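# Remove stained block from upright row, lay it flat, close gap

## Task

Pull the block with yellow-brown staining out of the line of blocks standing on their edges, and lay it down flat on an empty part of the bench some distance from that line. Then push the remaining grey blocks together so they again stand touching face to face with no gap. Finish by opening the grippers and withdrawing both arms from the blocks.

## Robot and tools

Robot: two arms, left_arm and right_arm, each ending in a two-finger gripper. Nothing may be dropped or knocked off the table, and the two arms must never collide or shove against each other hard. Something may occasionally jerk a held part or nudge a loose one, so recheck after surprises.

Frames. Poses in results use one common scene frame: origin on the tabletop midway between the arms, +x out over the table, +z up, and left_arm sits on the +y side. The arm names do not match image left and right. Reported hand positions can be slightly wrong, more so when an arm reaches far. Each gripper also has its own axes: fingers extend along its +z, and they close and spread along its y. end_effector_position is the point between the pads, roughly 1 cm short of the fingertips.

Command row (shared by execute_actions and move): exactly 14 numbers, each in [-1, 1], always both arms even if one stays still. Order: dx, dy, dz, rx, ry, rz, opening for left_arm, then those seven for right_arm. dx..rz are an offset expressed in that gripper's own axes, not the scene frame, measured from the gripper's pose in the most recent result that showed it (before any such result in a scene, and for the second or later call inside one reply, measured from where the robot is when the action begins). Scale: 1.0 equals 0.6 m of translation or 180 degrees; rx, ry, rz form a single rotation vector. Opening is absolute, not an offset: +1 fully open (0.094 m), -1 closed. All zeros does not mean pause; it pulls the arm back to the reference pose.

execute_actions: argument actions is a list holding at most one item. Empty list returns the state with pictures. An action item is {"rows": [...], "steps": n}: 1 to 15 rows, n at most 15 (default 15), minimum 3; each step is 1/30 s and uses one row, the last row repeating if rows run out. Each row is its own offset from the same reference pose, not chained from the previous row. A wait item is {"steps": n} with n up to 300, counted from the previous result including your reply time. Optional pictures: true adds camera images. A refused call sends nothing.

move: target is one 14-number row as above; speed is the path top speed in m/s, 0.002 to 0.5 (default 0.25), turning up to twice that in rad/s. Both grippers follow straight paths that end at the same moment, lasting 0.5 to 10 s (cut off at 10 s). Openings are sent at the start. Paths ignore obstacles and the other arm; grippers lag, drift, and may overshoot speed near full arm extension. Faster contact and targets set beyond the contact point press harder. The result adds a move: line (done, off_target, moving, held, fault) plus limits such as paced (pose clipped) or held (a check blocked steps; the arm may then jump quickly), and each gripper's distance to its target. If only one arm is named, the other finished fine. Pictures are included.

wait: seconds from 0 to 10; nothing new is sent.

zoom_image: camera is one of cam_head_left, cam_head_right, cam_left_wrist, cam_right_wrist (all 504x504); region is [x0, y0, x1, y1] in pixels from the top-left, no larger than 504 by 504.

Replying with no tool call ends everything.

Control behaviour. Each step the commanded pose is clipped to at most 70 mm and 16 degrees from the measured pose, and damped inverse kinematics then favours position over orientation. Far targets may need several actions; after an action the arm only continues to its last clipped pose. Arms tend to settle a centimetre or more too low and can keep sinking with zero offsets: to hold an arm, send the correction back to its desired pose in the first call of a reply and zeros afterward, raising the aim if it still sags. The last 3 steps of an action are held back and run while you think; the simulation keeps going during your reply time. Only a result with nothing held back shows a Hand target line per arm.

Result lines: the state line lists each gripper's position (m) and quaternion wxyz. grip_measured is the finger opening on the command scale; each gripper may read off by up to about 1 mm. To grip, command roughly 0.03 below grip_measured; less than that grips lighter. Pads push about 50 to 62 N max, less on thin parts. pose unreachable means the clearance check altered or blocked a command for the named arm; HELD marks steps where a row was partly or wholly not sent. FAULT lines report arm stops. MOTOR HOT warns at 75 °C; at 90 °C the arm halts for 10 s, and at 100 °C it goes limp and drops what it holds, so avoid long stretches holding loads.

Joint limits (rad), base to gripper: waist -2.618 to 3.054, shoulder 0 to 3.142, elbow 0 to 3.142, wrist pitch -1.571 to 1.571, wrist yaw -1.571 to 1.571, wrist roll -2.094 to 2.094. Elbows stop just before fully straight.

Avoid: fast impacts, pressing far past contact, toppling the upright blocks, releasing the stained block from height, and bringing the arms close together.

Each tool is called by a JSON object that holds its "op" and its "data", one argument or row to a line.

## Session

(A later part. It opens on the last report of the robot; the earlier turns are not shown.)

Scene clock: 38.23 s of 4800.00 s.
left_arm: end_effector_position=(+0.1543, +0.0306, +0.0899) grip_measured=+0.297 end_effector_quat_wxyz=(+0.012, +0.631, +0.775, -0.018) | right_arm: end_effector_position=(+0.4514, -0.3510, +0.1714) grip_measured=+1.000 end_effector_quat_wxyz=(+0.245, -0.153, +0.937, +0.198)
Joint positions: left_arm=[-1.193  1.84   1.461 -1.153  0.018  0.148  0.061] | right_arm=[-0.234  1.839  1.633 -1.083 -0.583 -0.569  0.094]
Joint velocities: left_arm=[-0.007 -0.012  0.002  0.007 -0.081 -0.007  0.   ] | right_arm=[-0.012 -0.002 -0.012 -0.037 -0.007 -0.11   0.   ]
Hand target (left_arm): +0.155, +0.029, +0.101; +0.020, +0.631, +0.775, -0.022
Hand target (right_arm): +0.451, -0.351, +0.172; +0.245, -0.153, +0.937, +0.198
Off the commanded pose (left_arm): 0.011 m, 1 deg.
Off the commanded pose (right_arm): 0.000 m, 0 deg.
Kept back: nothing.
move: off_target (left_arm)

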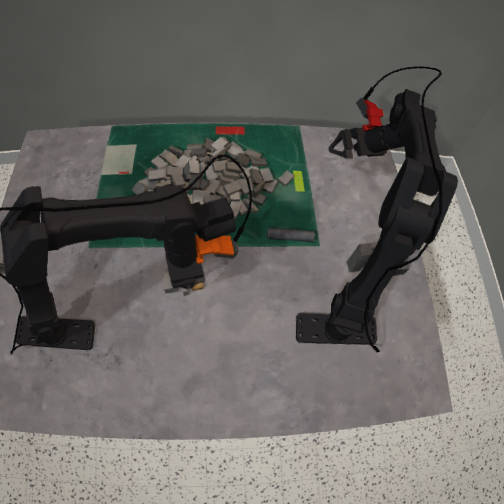

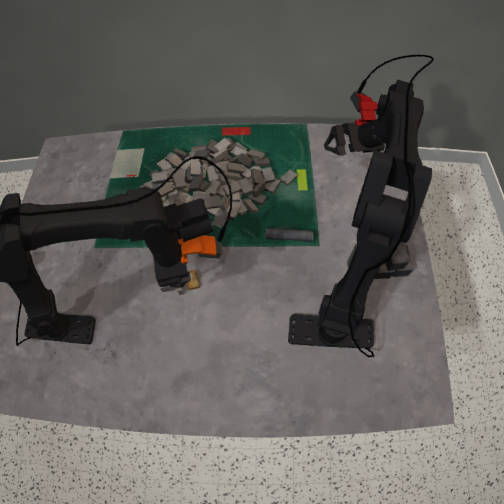

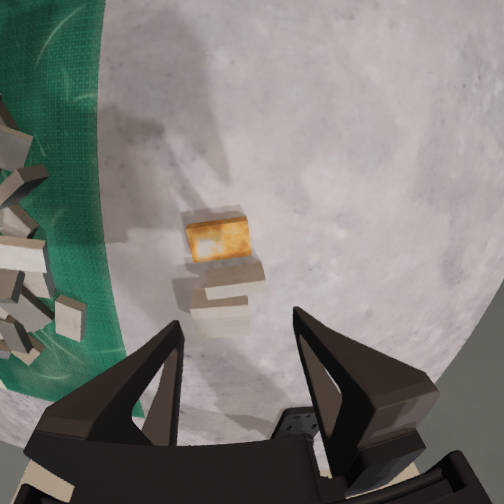

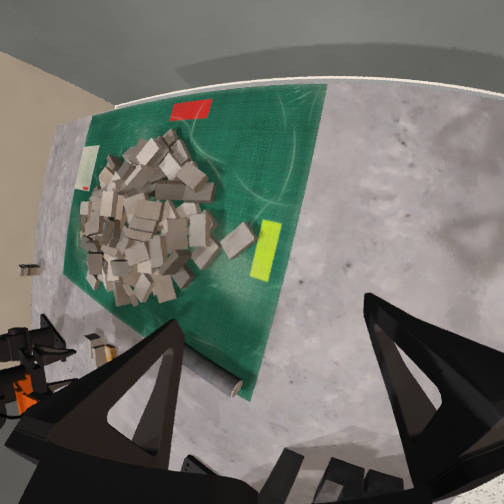

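{"op": "move", "data": {
  "target": [-0.07,0.017,0.03,0,0,0,0.5,0,0,0,0,0,0,1]
}}

{"op": "move", "data": {
  "target": [0,0,0.095,0,0,0,0.5,0,0,0,0,0,0,1],
  "speed": 0.08
}}

Scene clock: 39.33 s of 4800.00 s.
left_arm: end_effector_position=(+0.1671, -0.0041, +0.0713) grip_measured=+0.497 end_effector_quat_wxyz=(+0.007, +0.631, +0.775, -0.014) | right_arm: end_effector_position=(+0.4513, -0.3512, +0.1713) grip_measured=+1.000 end_effector_quat_wxyz=(+0.245, -0.153, +0.937, +0.197)
Joint positions: left_arm=[-1.193  2.004  1.611 -1.151  0.018  0.148  0.07 ] | right_arm=[-0.234  1.839  1.633 -1.083 -0.581 -0.569  0.094]
Joint velocities: left_arm=[-0.007 -0.002 -0.007  0.051 -0.051  0.007 -0.   ] | right_arm=[-0.012 -0.002 -0.017  0.066 -0.007 -0.022  0.   ]
Hand target (left_arm): +0.173, -0.009, +0.073; +0.012, +0.631, +0.775, -0.017
Hand target (right_arm): +0.451, -0.351, +0.171; +0.245, -0.153, +0.937, +0.198
Off the commanded pose (left_arm): 0.008 m, 1 deg.
Off the commanded pose (right_arm): 0.000 m, 0 deg.
Kept back: nothing.
move: done

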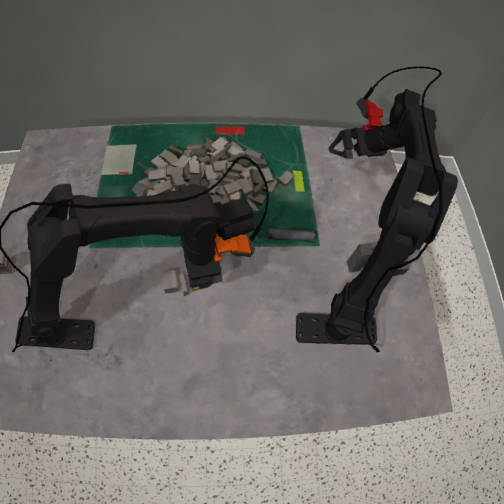

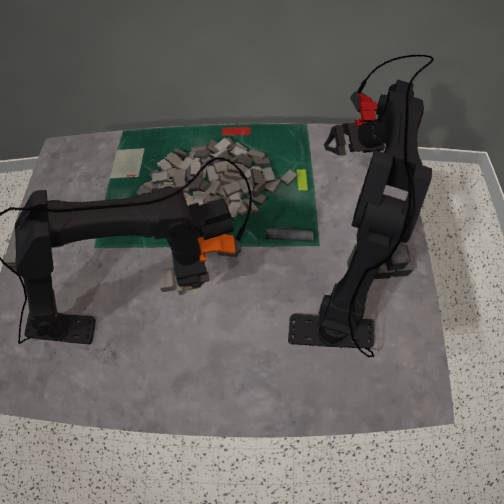

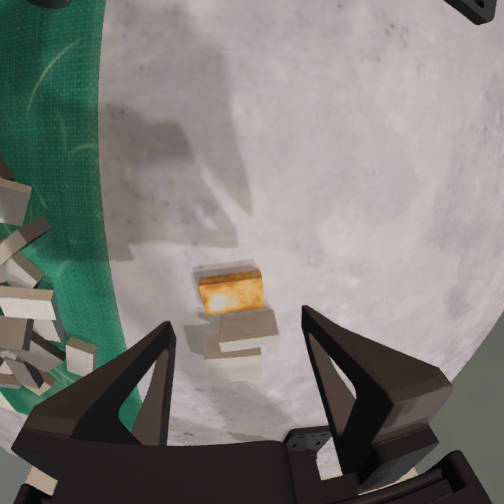

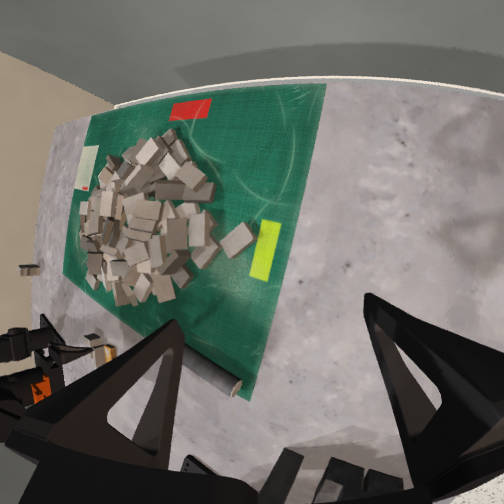

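Scene clock: 40.57 s of 4800.00 s.
left_arm: end_effector_position=(+0.1685, -0.0081, +0.0234) grip_measured=+0.497 end_effector_quat_wxyz=(+0.013, +0.631, +0.775, -0.018) | right_arm: end_effector_position=(+0.4513, -0.3515, +0.1711) grip_measured=+1.000 end_effector_quat_wxyz=(+0.244, -0.153, +0.937, +0.196)
Joint positions: left_arm=[-1.193  2.051  1.483 -0.962  0.018  0.148  0.07 ] | right_arm=[-0.234  1.839  1.633 -1.083 -0.579 -0.569  0.094]
Joint velocities: left_arm=[-0.012  0.007 -0.002  0.022 -0.051  0.037 -0.001] | right_arm=[ 0.002  0.002  0.007 -0.051  0.022 -0.022  0.   ]
Hand target (left_arm): +0.167, -0.005, +0.014; +0.007, +0.631, +0.775, -0.014
Hand target (right_arm): +0.451, -0.351, +0.171; +0.245, -0.153, +0.937, +0.197
Off the commanded pose (left_arm): 0.010 m, 1 deg.
Off the commanded pose (right_arm): 0.000 m, 0 deg.
Kept back: nothing.
move: done

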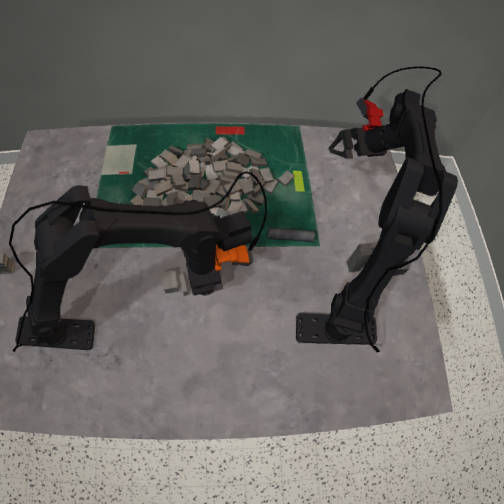

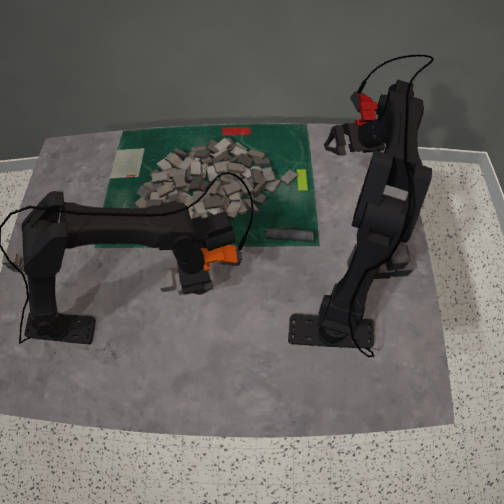

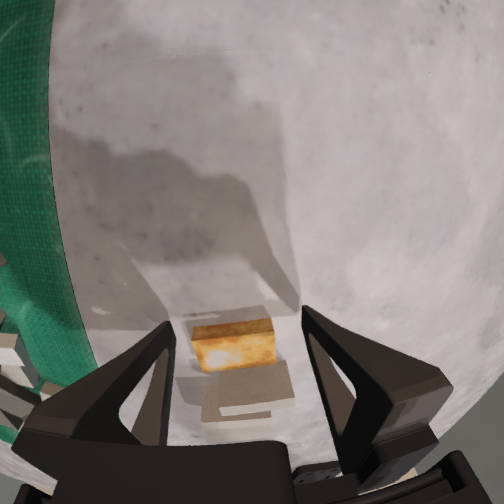

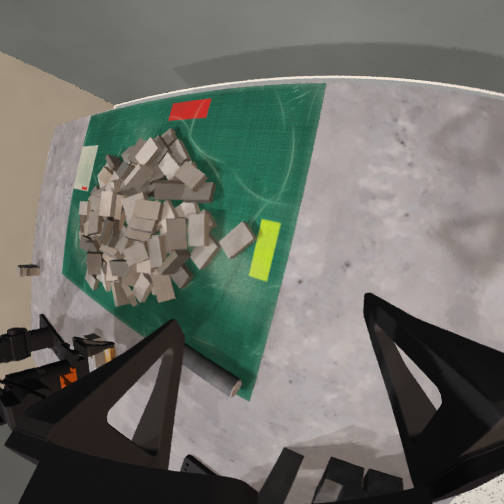

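Lower a bit, grip, drag away 9 cm, release.

{"op": "move", "data": {
  "target": [0,0,0.016,0,0,0,0.5,0,0,0,0,0,0,1],
  "speed": 0.04
}}

{"op": "move", "data": {
  "target": [0,0,0,0,0,0,-0.45,0,0,0,0,0,0,1]
}}

{"op": "move", "data": {
  "target": [-0.15,0,-0.008,0,0,0,-0.45,0,0,0,0,0,0,1],
  "speed": 0.1
}}

{"op": "move", "data": {
  "target": [0,0,0,0,0,0,0.5,0,0,0,0,0,0,1]
}}

{"op": "move", "data": {
  "target": [0,0,-0.12,0,0,0,0.5,0,0,0,0,0,0,1]
}}

Scene clock: 41.53 s of 4800.00 s.
left_arm: end_effector_position=(+0.1701, -0.0123, +0.0237) grip_measured=+0.497 end_effector_quat_wxyz=(+0.021, +0.631, +0.775, -0.023) | right_arm: end_effector_position=(+0.4512, -0.3518, +0.1709) grip_measured=+1.000 end_effector_quat_wxyz=(+0.244, -0.153, +0.938, +0.195)
Joint positions: left_arm=[-1.193  2.051  1.483 -0.944  0.018  0.148  0.07 ] | right_arm=[-0.234  1.839  1.633 -1.083 -0.577 -0.569  0.094]
Joint velocities: left_arm=[-0.002 -0.007  0.017  0.007 -0.051 -0.007 -0.   ] | right_arm=[-0.017  0.012 -0.017  0.022 -0.037 -0.037  0.   ]
Hand target (left_arm): +0.169, -0.008, +0.014; +0.013, +0.631, +0.775, -0.018
Hand target (right_arm): +0.451, -0.352, +0.171; +0.244, -0.153, +0.937, +0.196
Off the commanded pose (left_arm): 0.011 m, 1 deg.
Off the commanded pose (right_arm): 0.000 m, 0 deg.
Kept back: nothing.
move: off_target (left_arm)

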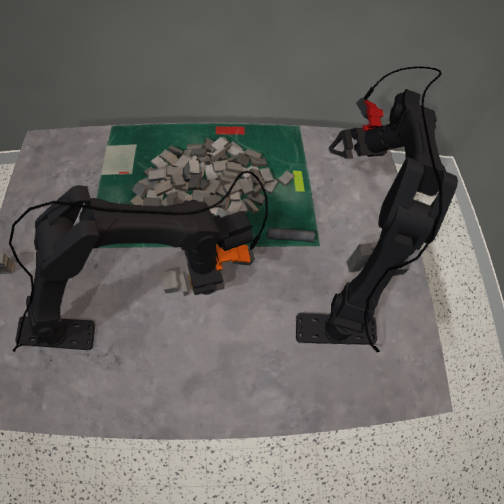

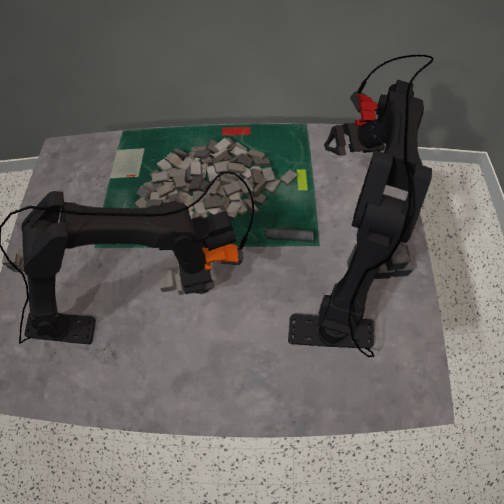

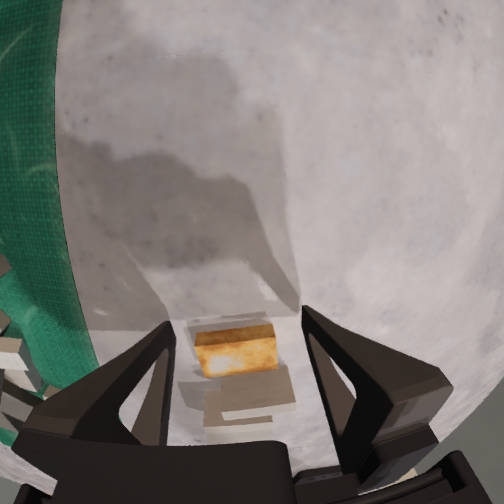

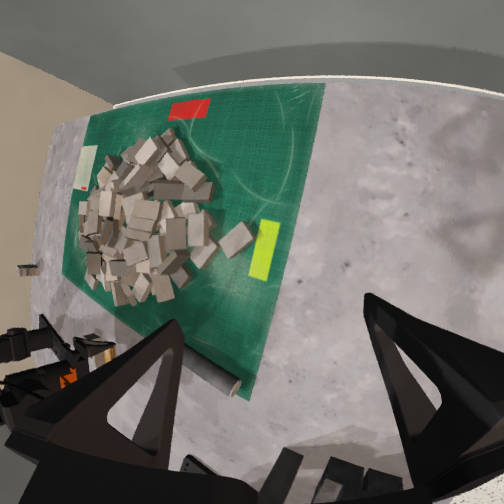

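Scene clock: 42.03 s of 4800.00 s.
left_arm: end_effector_position=(+0.1705, -0.0122, +0.0237) grip_measured=-0.447 end_effector_quat_wxyz=(+0.022, +0.631, +0.775, -0.022) | right_arm: end_effector_position=(+0.4512, -0.3520, +0.1708) grip_measured=+1.000 end_effector_quat_wxyz=(+0.244, -0.152, +0.938, +0.195)
Joint positions: left_arm=[-1.193  2.051  1.483 -0.944  0.016  0.148  0.026] | right_arm=[-0.234  1.839  1.633 -1.083 -0.576 -0.569  0.094]
Joint velocities: left_arm=[ 0.007  0.002 -0.002 -0.051 -0.022  0.037  0.   ] | right_arm=[-0.007  0.007  0.002  0.007 -0.022 -0.066  0.   ]
Hand target (left_arm): +0.170, -0.012, +0.024; +0.021, +0.631, +0.775, -0.023
Hand target (right_arm): +0.451, -0.352, +0.171; +0.244, -0.153, +0.938, +0.195
Off the commanded pose (left_arm): 0.000 m, 0 deg.
Off the commanded pose (right_arm): 0.000 m, 0 deg.
Kept back: nothing.
move: done

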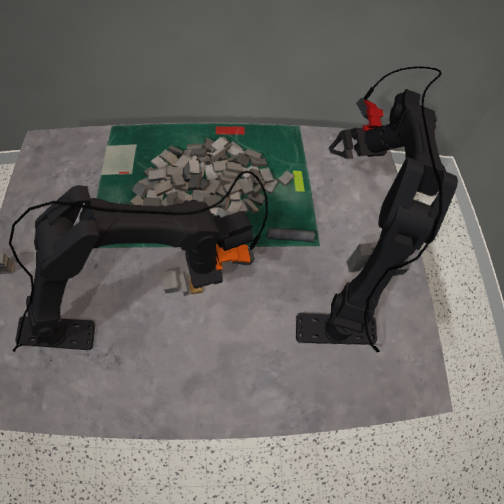

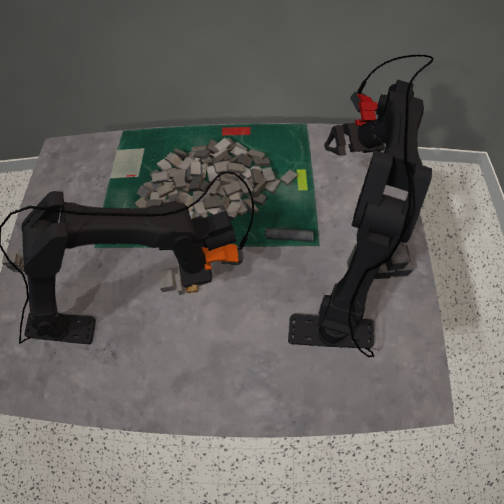

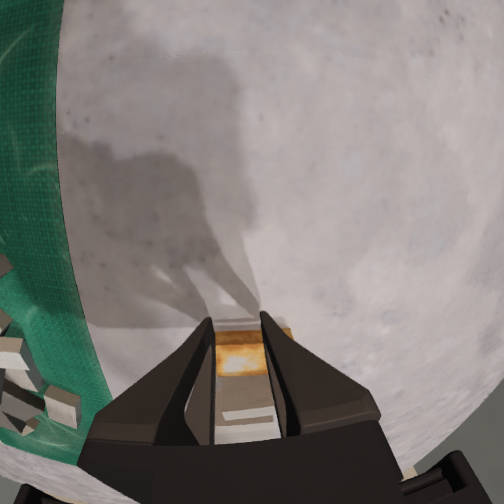

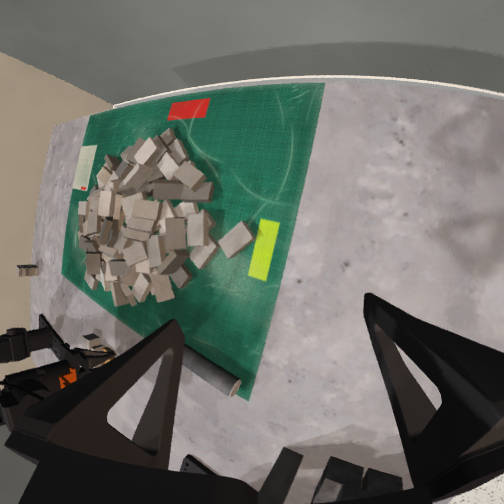

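Scene clock: 43.57 s of 4800.00 s.
left_arm: end_effector_position=(+0.1940, -0.0981, +0.0362) grip_measured=-0.447 end_effector_quat_wxyz=(+0.029, +0.631, +0.775, -0.027) | right_arm: end_effector_position=(+0.4512, -0.3523, +0.1706) grip_measured=+1.000 end_effector_quat_wxyz=(+0.243, -0.152, +0.938, +0.194)
Joint positions: left_arm=[-1.208  2.393  2.095 -1.196  0.016  0.132  0.026] | right_arm=[-0.234  1.839  1.633 -1.083 -0.574 -0.569  0.094]
Joint velocities: left_arm=[-0.007  0.002  0.012 -0.037 -0.051 -0.007  0.001] | right_arm=[ 0.012  0.002 -0.002  0.037 -0.051 -0.007  0.   ]
Hand target (left_arm): +0.189, -0.099, +0.033; +0.022, +0.631, +0.775, -0.022
Hand target (right_arm): +0.451, -0.352, +0.171; +0.244, -0.152, +0.938, +0.195
Off the commanded pose (left_arm): 0.006 m, 1 deg.
Off the commanded pose (right_arm): 0.000 m, 0 deg.
Kept back: nothing.
move: done

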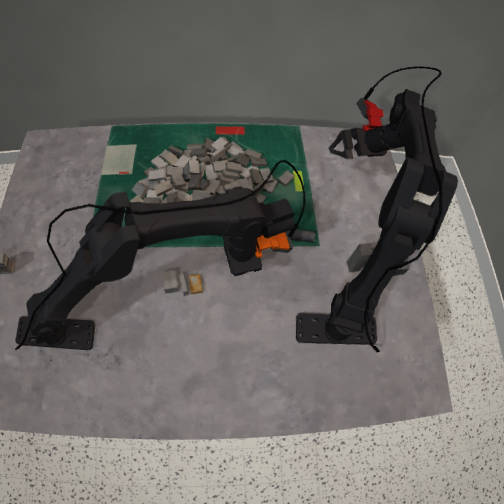

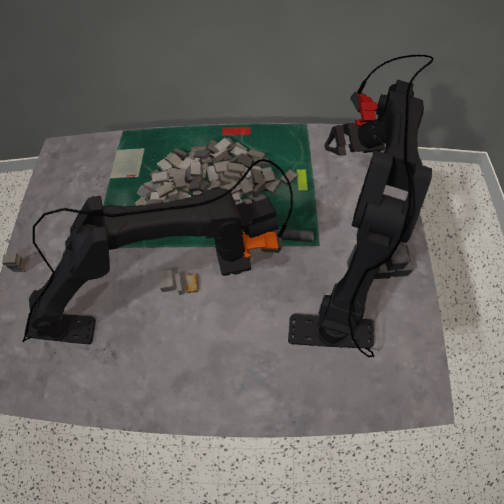

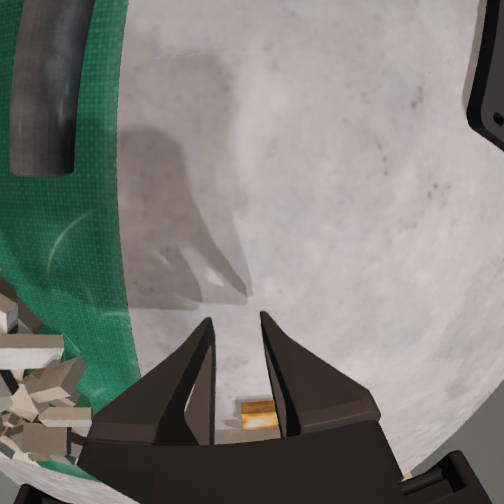

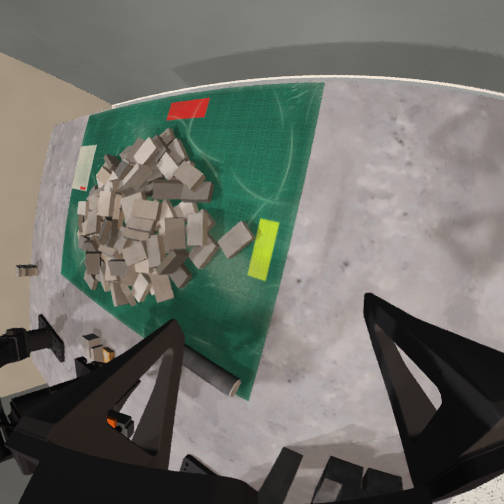

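Scene clock: 44.07 s of 4800.00 s.
left_arm: end_effector_position=(+0.1940, -0.0980, +0.0362) grip_measured=+0.497 end_effector_quat_wxyz=(+0.029, +0.631, +0.775, -0.027) | right_arm: end_effector_position=(+0.4511, -0.3526, +0.1704) grip_measured=+1.000 end_effector_quat_wxyz=(+0.243, -0.152, +0.938, +0.193)
Joint positions: left_arm=[-1.208  2.393  2.095 -1.196  0.016  0.132  0.07 ] | right_arm=[-0.234  1.839  1.633 -1.083 -0.572 -0.569  0.094]
Joint velocities: left_arm=[ 0.022 -0.007 -0.002 -0.007  0.007 -0.037 -0.   ] | right_arm=[ 0.002  0.012  0.007  0.051 -0.022  0.037  0.   ]
Hand target (left_arm): +0.194, -0.098, +0.036; +0.029, +0.631, +0.775, -0.027
Hand target (right_arm): +0.451, -0.352, +0.171; +0.243, -0.152, +0.938, +0.194
Off the commanded pose (left_arm): 0.000 m, 0 deg.
Off the commanded pose (right_arm): 0.000 m, 0 deg.
Kept back: nothing.
move: done

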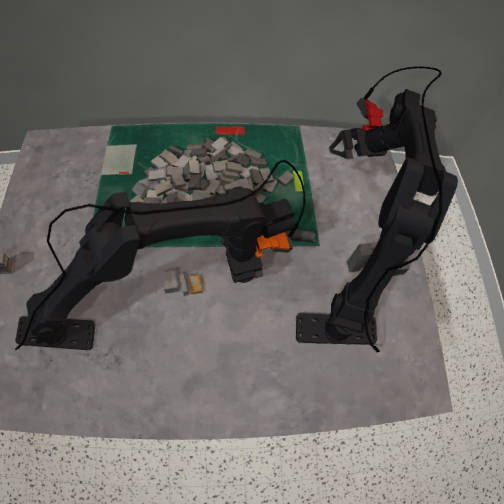

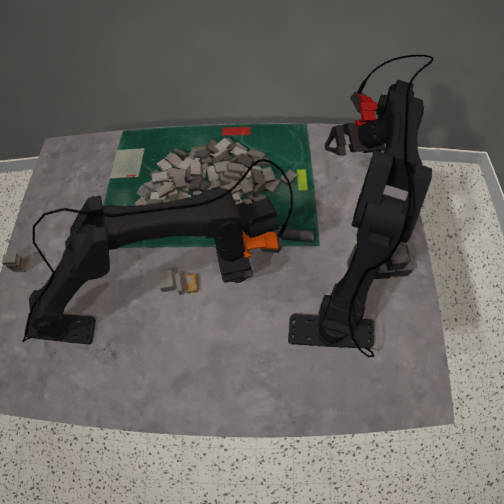

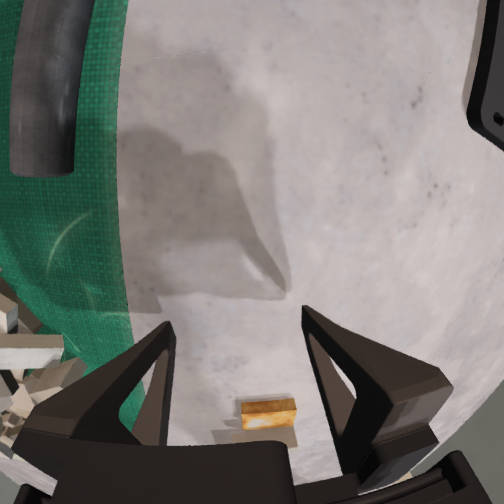

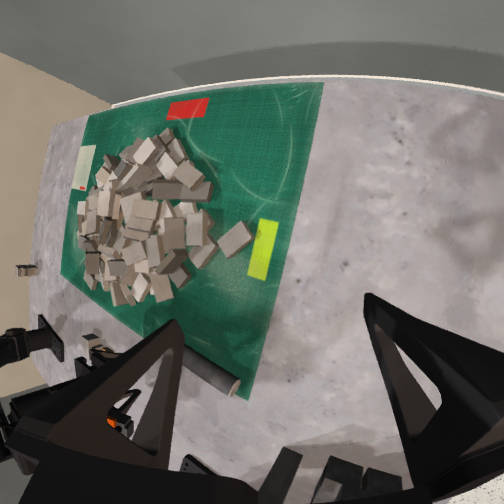

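Scene clock: 45.20 s of 4800.00 s.
left_arm: end_effector_position=(+0.1924, -0.0933, +0.1035) grip_measured=+0.497 end_effector_quat_wxyz=(+0.029, +0.631, +0.775, -0.027) | right_arm: end_effector_position=(+0.4511, -0.3528, +0.1703) grip_measured=+1.000 end_effector_quat_wxyz=(+0.243, -0.152, +0.939, +0.192)
Joint positions: left_arm=[-1.208  2.393  2.363 -1.464  0.016  0.132  0.07 ] | right_arm=[-0.234  1.839  1.633 -1.083 -0.571 -0.569  0.094]
Joint velocities: left_arm=[-0.002 -0.012  0.002  0.007  0.037 -0.081 -0.001] | right_arm=[ 0.002 -0.007 -0.012 -0.007 -0.051  0.037  0.   ]
Hand target (left_arm): +0.193, -0.093, +0.108; +0.029, +0.631, +0.775, -0.027
Hand target (right_arm): +0.451, -0.353, +0.170; +0.243, -0.152, +0.938, +0.193
Off the commanded pose (left_arm): 0.005 m, 0 deg.
Off the commanded pose (right_arm): 0.000 m, 0 deg.
Kept back: nothing.
move: done

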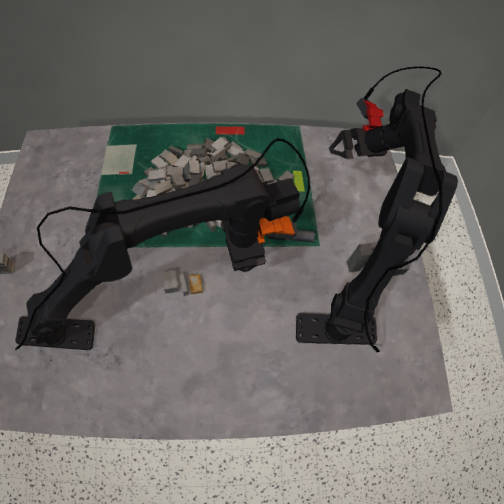

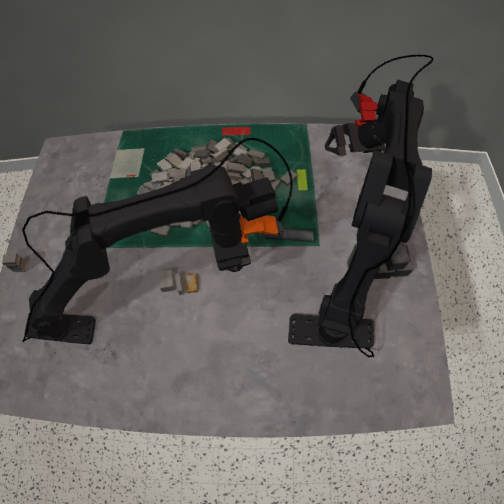

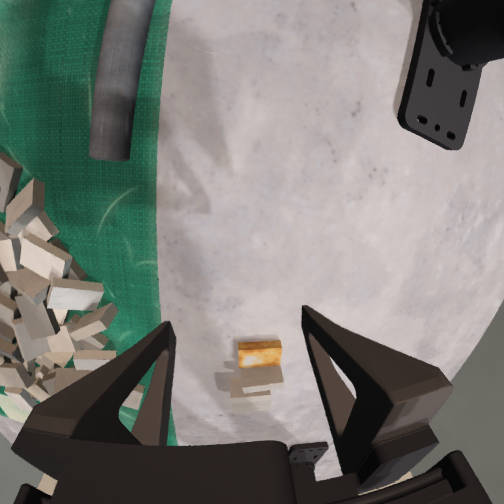

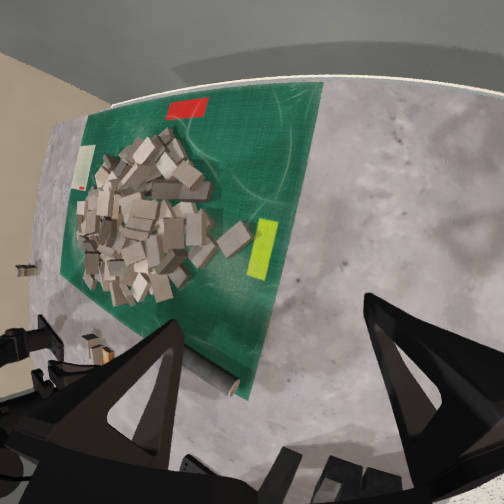

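{"op": "move", "data": {
  "target": [0.14,-0.008,0.1,0,0,0,0.5,0,0,0,0,0,0,1]
}}

{"op": "move", "data": {
  "target": [0,0,0.05,0,0,0,0.5,0,0,0,0,0,0,1],
  "speed": 0.05
}}

Scene clock: 46.67 s of 4800.00 s.
left_arm: end_effector_position=(+0.1671, -0.0212, +0.0367) grip_measured=+0.497 end_effector_quat_wxyz=(+0.025, +0.632, +0.774, -0.024) | right_arm: end_effector_position=(+0.4510, -0.3531, +0.1701) grip_measured=+1.000 end_effector_quat_wxyz=(+0.242, -0.152, +0.939, +0.192)
Joint positions: left_arm=[-1.208  2.055  1.544 -0.992  0.016  0.135  0.07 ] | right_arm=[-0.234  1.839  1.633 -1.083 -0.569 -0.569  0.094]
Joint velocities: left_arm=[-0.012 -0.017 -0.022  0.007 -0.022  0.022 -0.   ] | right_arm=[ 0.012 -0.012 -0.007  0.037 -0.022 -0.066  0.   ]
Hand target (left_arm): +0.171, -0.017, +0.038; +0.029, +0.631, +0.775, -0.026
Hand target (right_arm): +0.451, -0.353, +0.170; +0.243, -0.152, +0.939, +0.192
Off the commanded pose (left_arm): 0.006 m, 1 deg.
Off the commanded pose (right_arm): 0.000 m, 0 deg.
Kept back: nothing.
move: done

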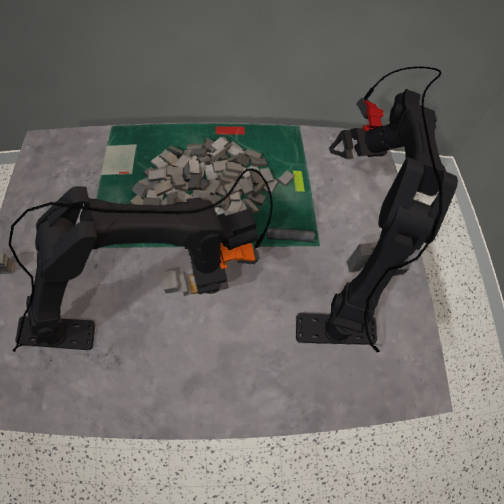

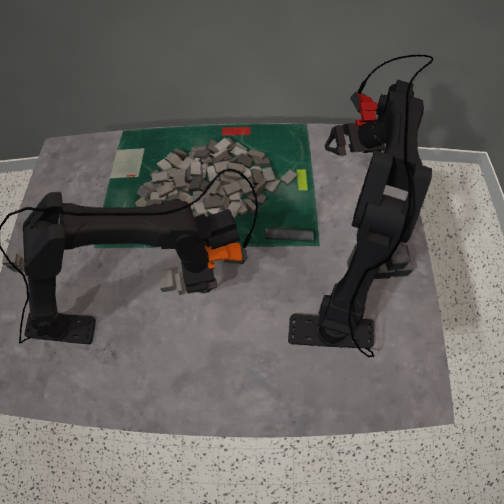

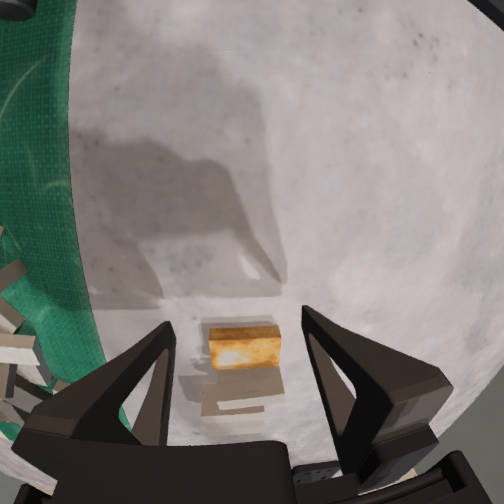

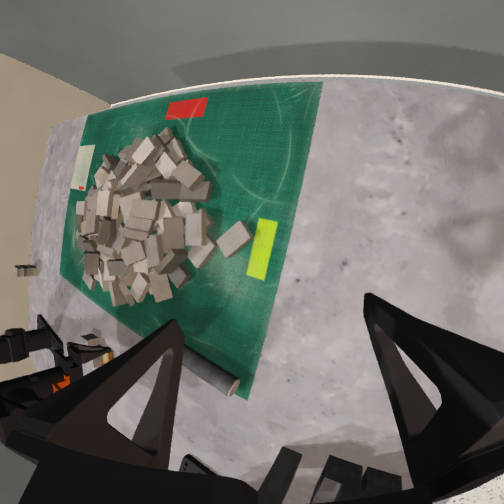

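Scene clock: 47.60 s of 4800.00 s.
left_arm: end_effector_position=(+0.1689, -0.0263, +0.0196) grip_measured=+0.497 end_effector_quat_wxyz=(+0.033, +0.632, +0.774, -0.029) | right_arm: end_effector_position=(+0.4510, -0.3533, +0.1700) grip_measured=+1.000 end_effector_quat_wxyz=(+0.242, -0.152, +0.939, +0.191)
Joint positions: left_arm=[-1.208  2.078  1.505 -0.911  0.016  0.135  0.07 ] | right_arm=[-0.234  1.839  1.633 -1.083 -0.567 -0.569  0.094]
Joint velocities: left_arm=[-0.027 -0.002 -0.012 -0.007 -0.022  0.007 -0.001] | right_arm=[-0.002 -0.007 -0.007 -0.037 -0.066  0.037  0.   ]
Hand target (left_arm): +0.167, -0.023, +0.007; +0.025, +0.632, +0.774, -0.024
Hand target (right_arm): +0.451, -0.353, +0.170; +0.242, -0.152, +0.939, +0.192
Off the commanded pose (left_arm): 0.013 m, 1 deg.
Off the commanded pose (right_arm): 0.000 m, 0 deg.
Kept back: nothing.
move: off_target (left_arm)

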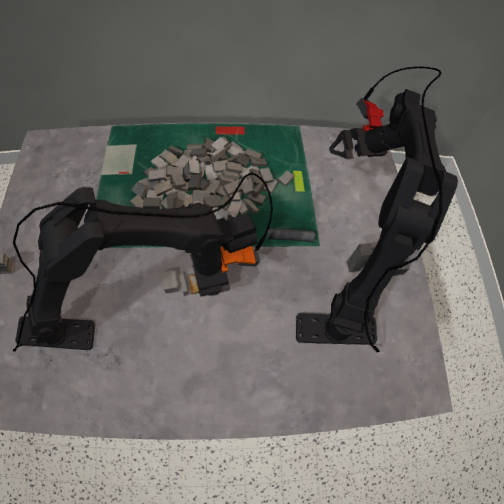

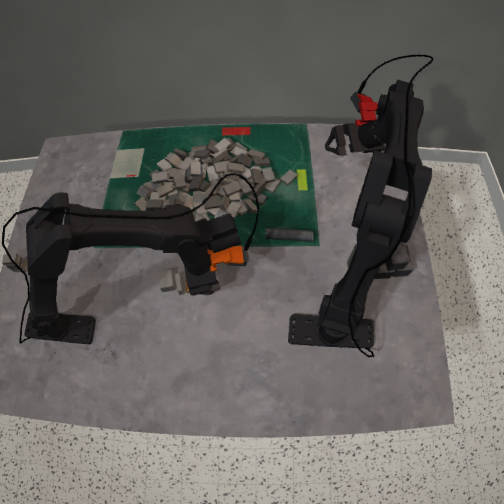

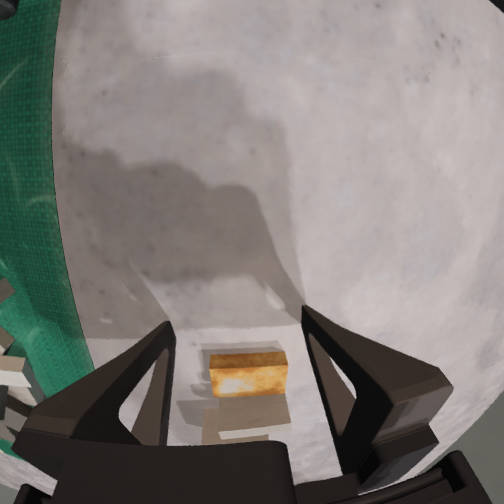

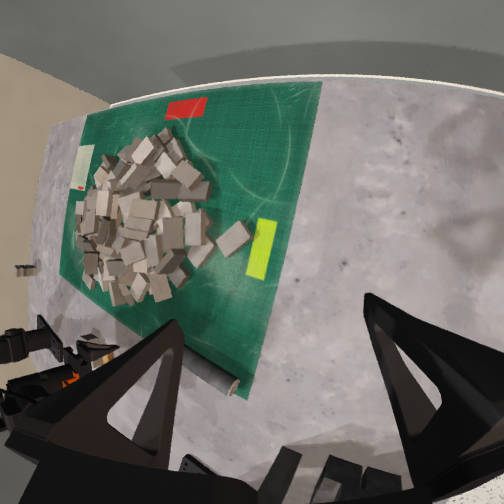

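Shift +14 mm toward it and 5 mm lower.

{"op": "move", "data": {
  "target": [0.027,0,0.018,0,0,0,0.5,0,0,0,0,0,0,1],
  "speed": 0.04
}}

{"op": "move", "data": {
  "target": [0,0,0,0,0,0,-0.45,0,0,0,0,0,0,1]
}}

Scene clock: 48.57 s of 4800.00 s.
left_arm: end_effector_position=(+0.1686, -0.0255, +0.0196) grip_measured=+0.497 end_effector_quat_wxyz=(+0.052, +0.631, +0.773, -0.041) | right_arm: end_effector_position=(+0.4510, -0.3536, +0.1698) grip_measured=+1.000 end_effector_quat_wxyz=(+0.242, -0.152, +0.939, +0.190)
Joint positions: left_arm=[-1.208  2.036  1.437 -0.839  0.016  0.135  0.07 ] | right_arm=[-0.234  1.839  1.633 -1.083 -0.566 -0.569  0.094]
Joint velocities: left_arm=[-0.007 -0.022 -0.027  0.081  0.007 -0.081 -0.   ] | right_arm=[ 0.017 -0.002  0.032 -0.037 -0.081 -0.007  0.   ]
Hand target (left_arm): +0.166, -0.012, +0.008; +0.033, +0.632, +0.774, -0.029
Hand target (right_arm): +0.451, -0.353, +0.170; +0.242, -0.152, +0.939, +0.191
Off the commanded pose (left_arm): 0.019 m, 3 deg.
Off the commanded pose (right_arm): 0.000 m, 0 deg.
Kept back: nothing.
move: off_target (left_arm)

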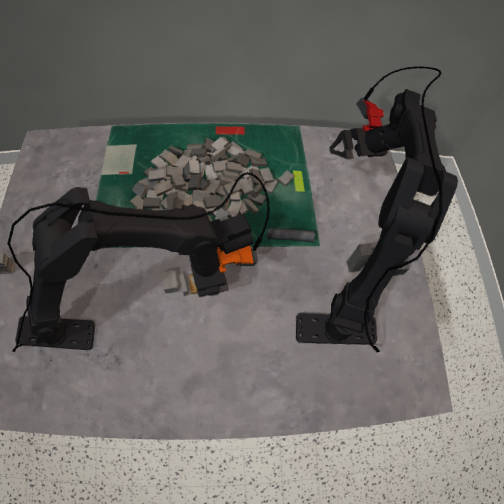

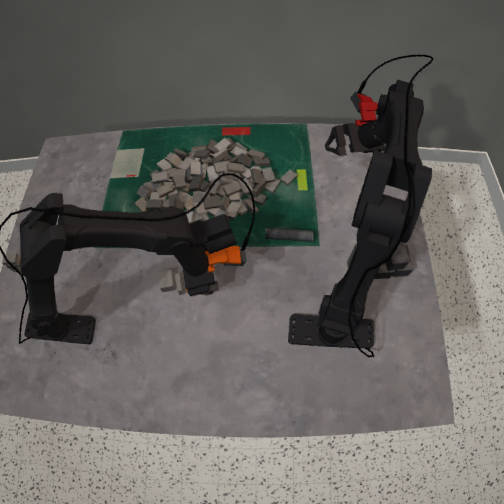

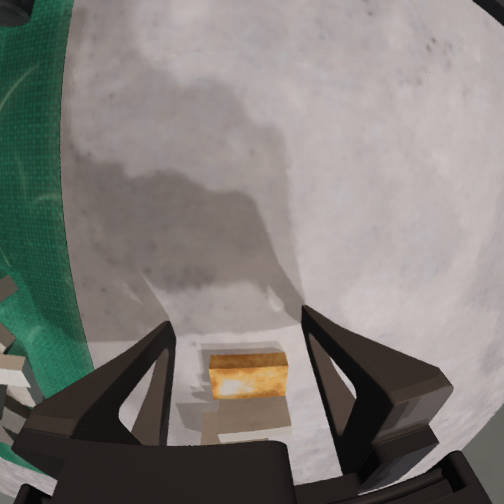

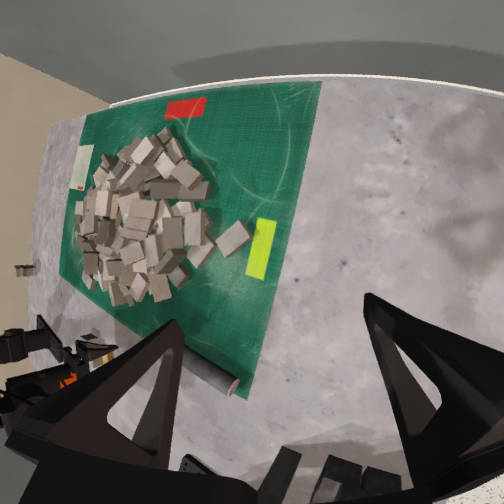

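Scene clock: 49.07 s of 4800.00 s.
left_arm: end_effector_position=(+0.1675, -0.0258, +0.0195) grip_measured=-0.447 end_effector_quat_wxyz=(+0.050, +0.631, +0.773, -0.044) | right_arm: end_effector_position=(+0.4509, -0.3538, +0.1697) grip_measured=+1.000 end_effector_quat_wxyz=(+0.241, -0.152, +0.940, +0.190)
Joint positions: left_arm=[-1.208  2.036  1.437 -0.839  0.022  0.135  0.026] | right_arm=[-0.234  1.839  1.633 -1.083 -0.564 -0.569  0.094]
Joint velocities: left_arm=[ 0.002 -0.002  0.012 -0.081  0.007  0.007  0.001] | right_arm=[-0.017  0.007  0.017 -0.037  0.037 -0.007  0.   ]
Hand target (left_arm): +0.169, -0.025, +0.019; +0.052, +0.631, +0.773, -0.041
Hand target (right_arm): +0.451, -0.354, +0.170; +0.242, -0.152, +0.939, +0.190
Off the commanded pose (left_arm): 0.001 m, 0 deg.
Off the commanded pose (right_arm): 0.000 m, 0 deg.
Kept back: nothing.
move: done

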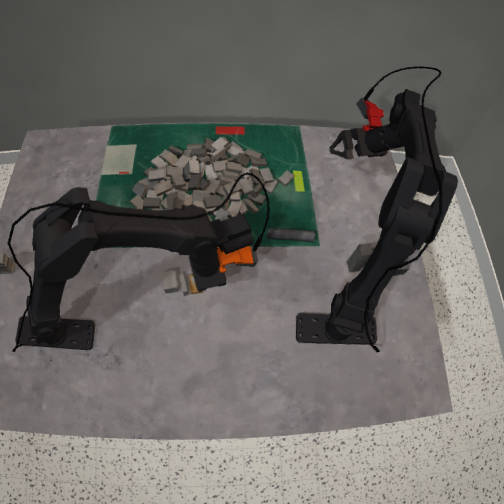

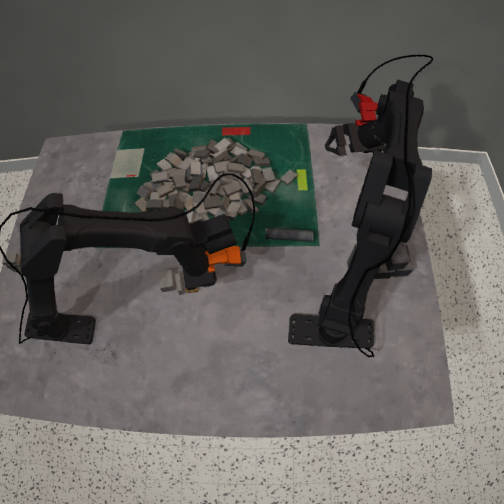

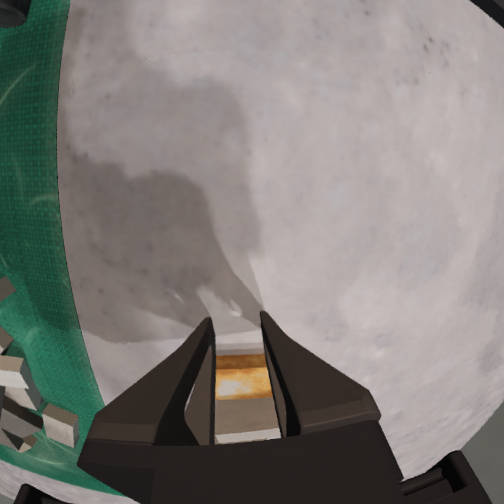

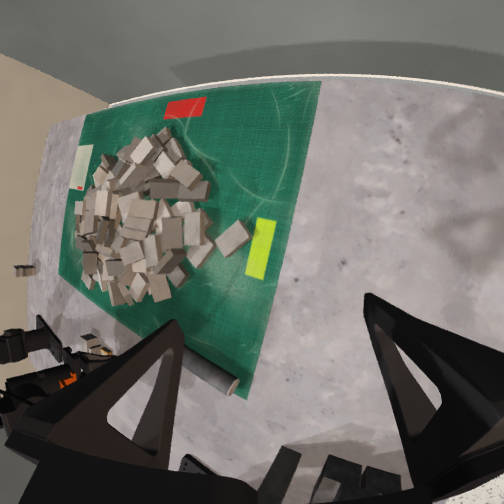

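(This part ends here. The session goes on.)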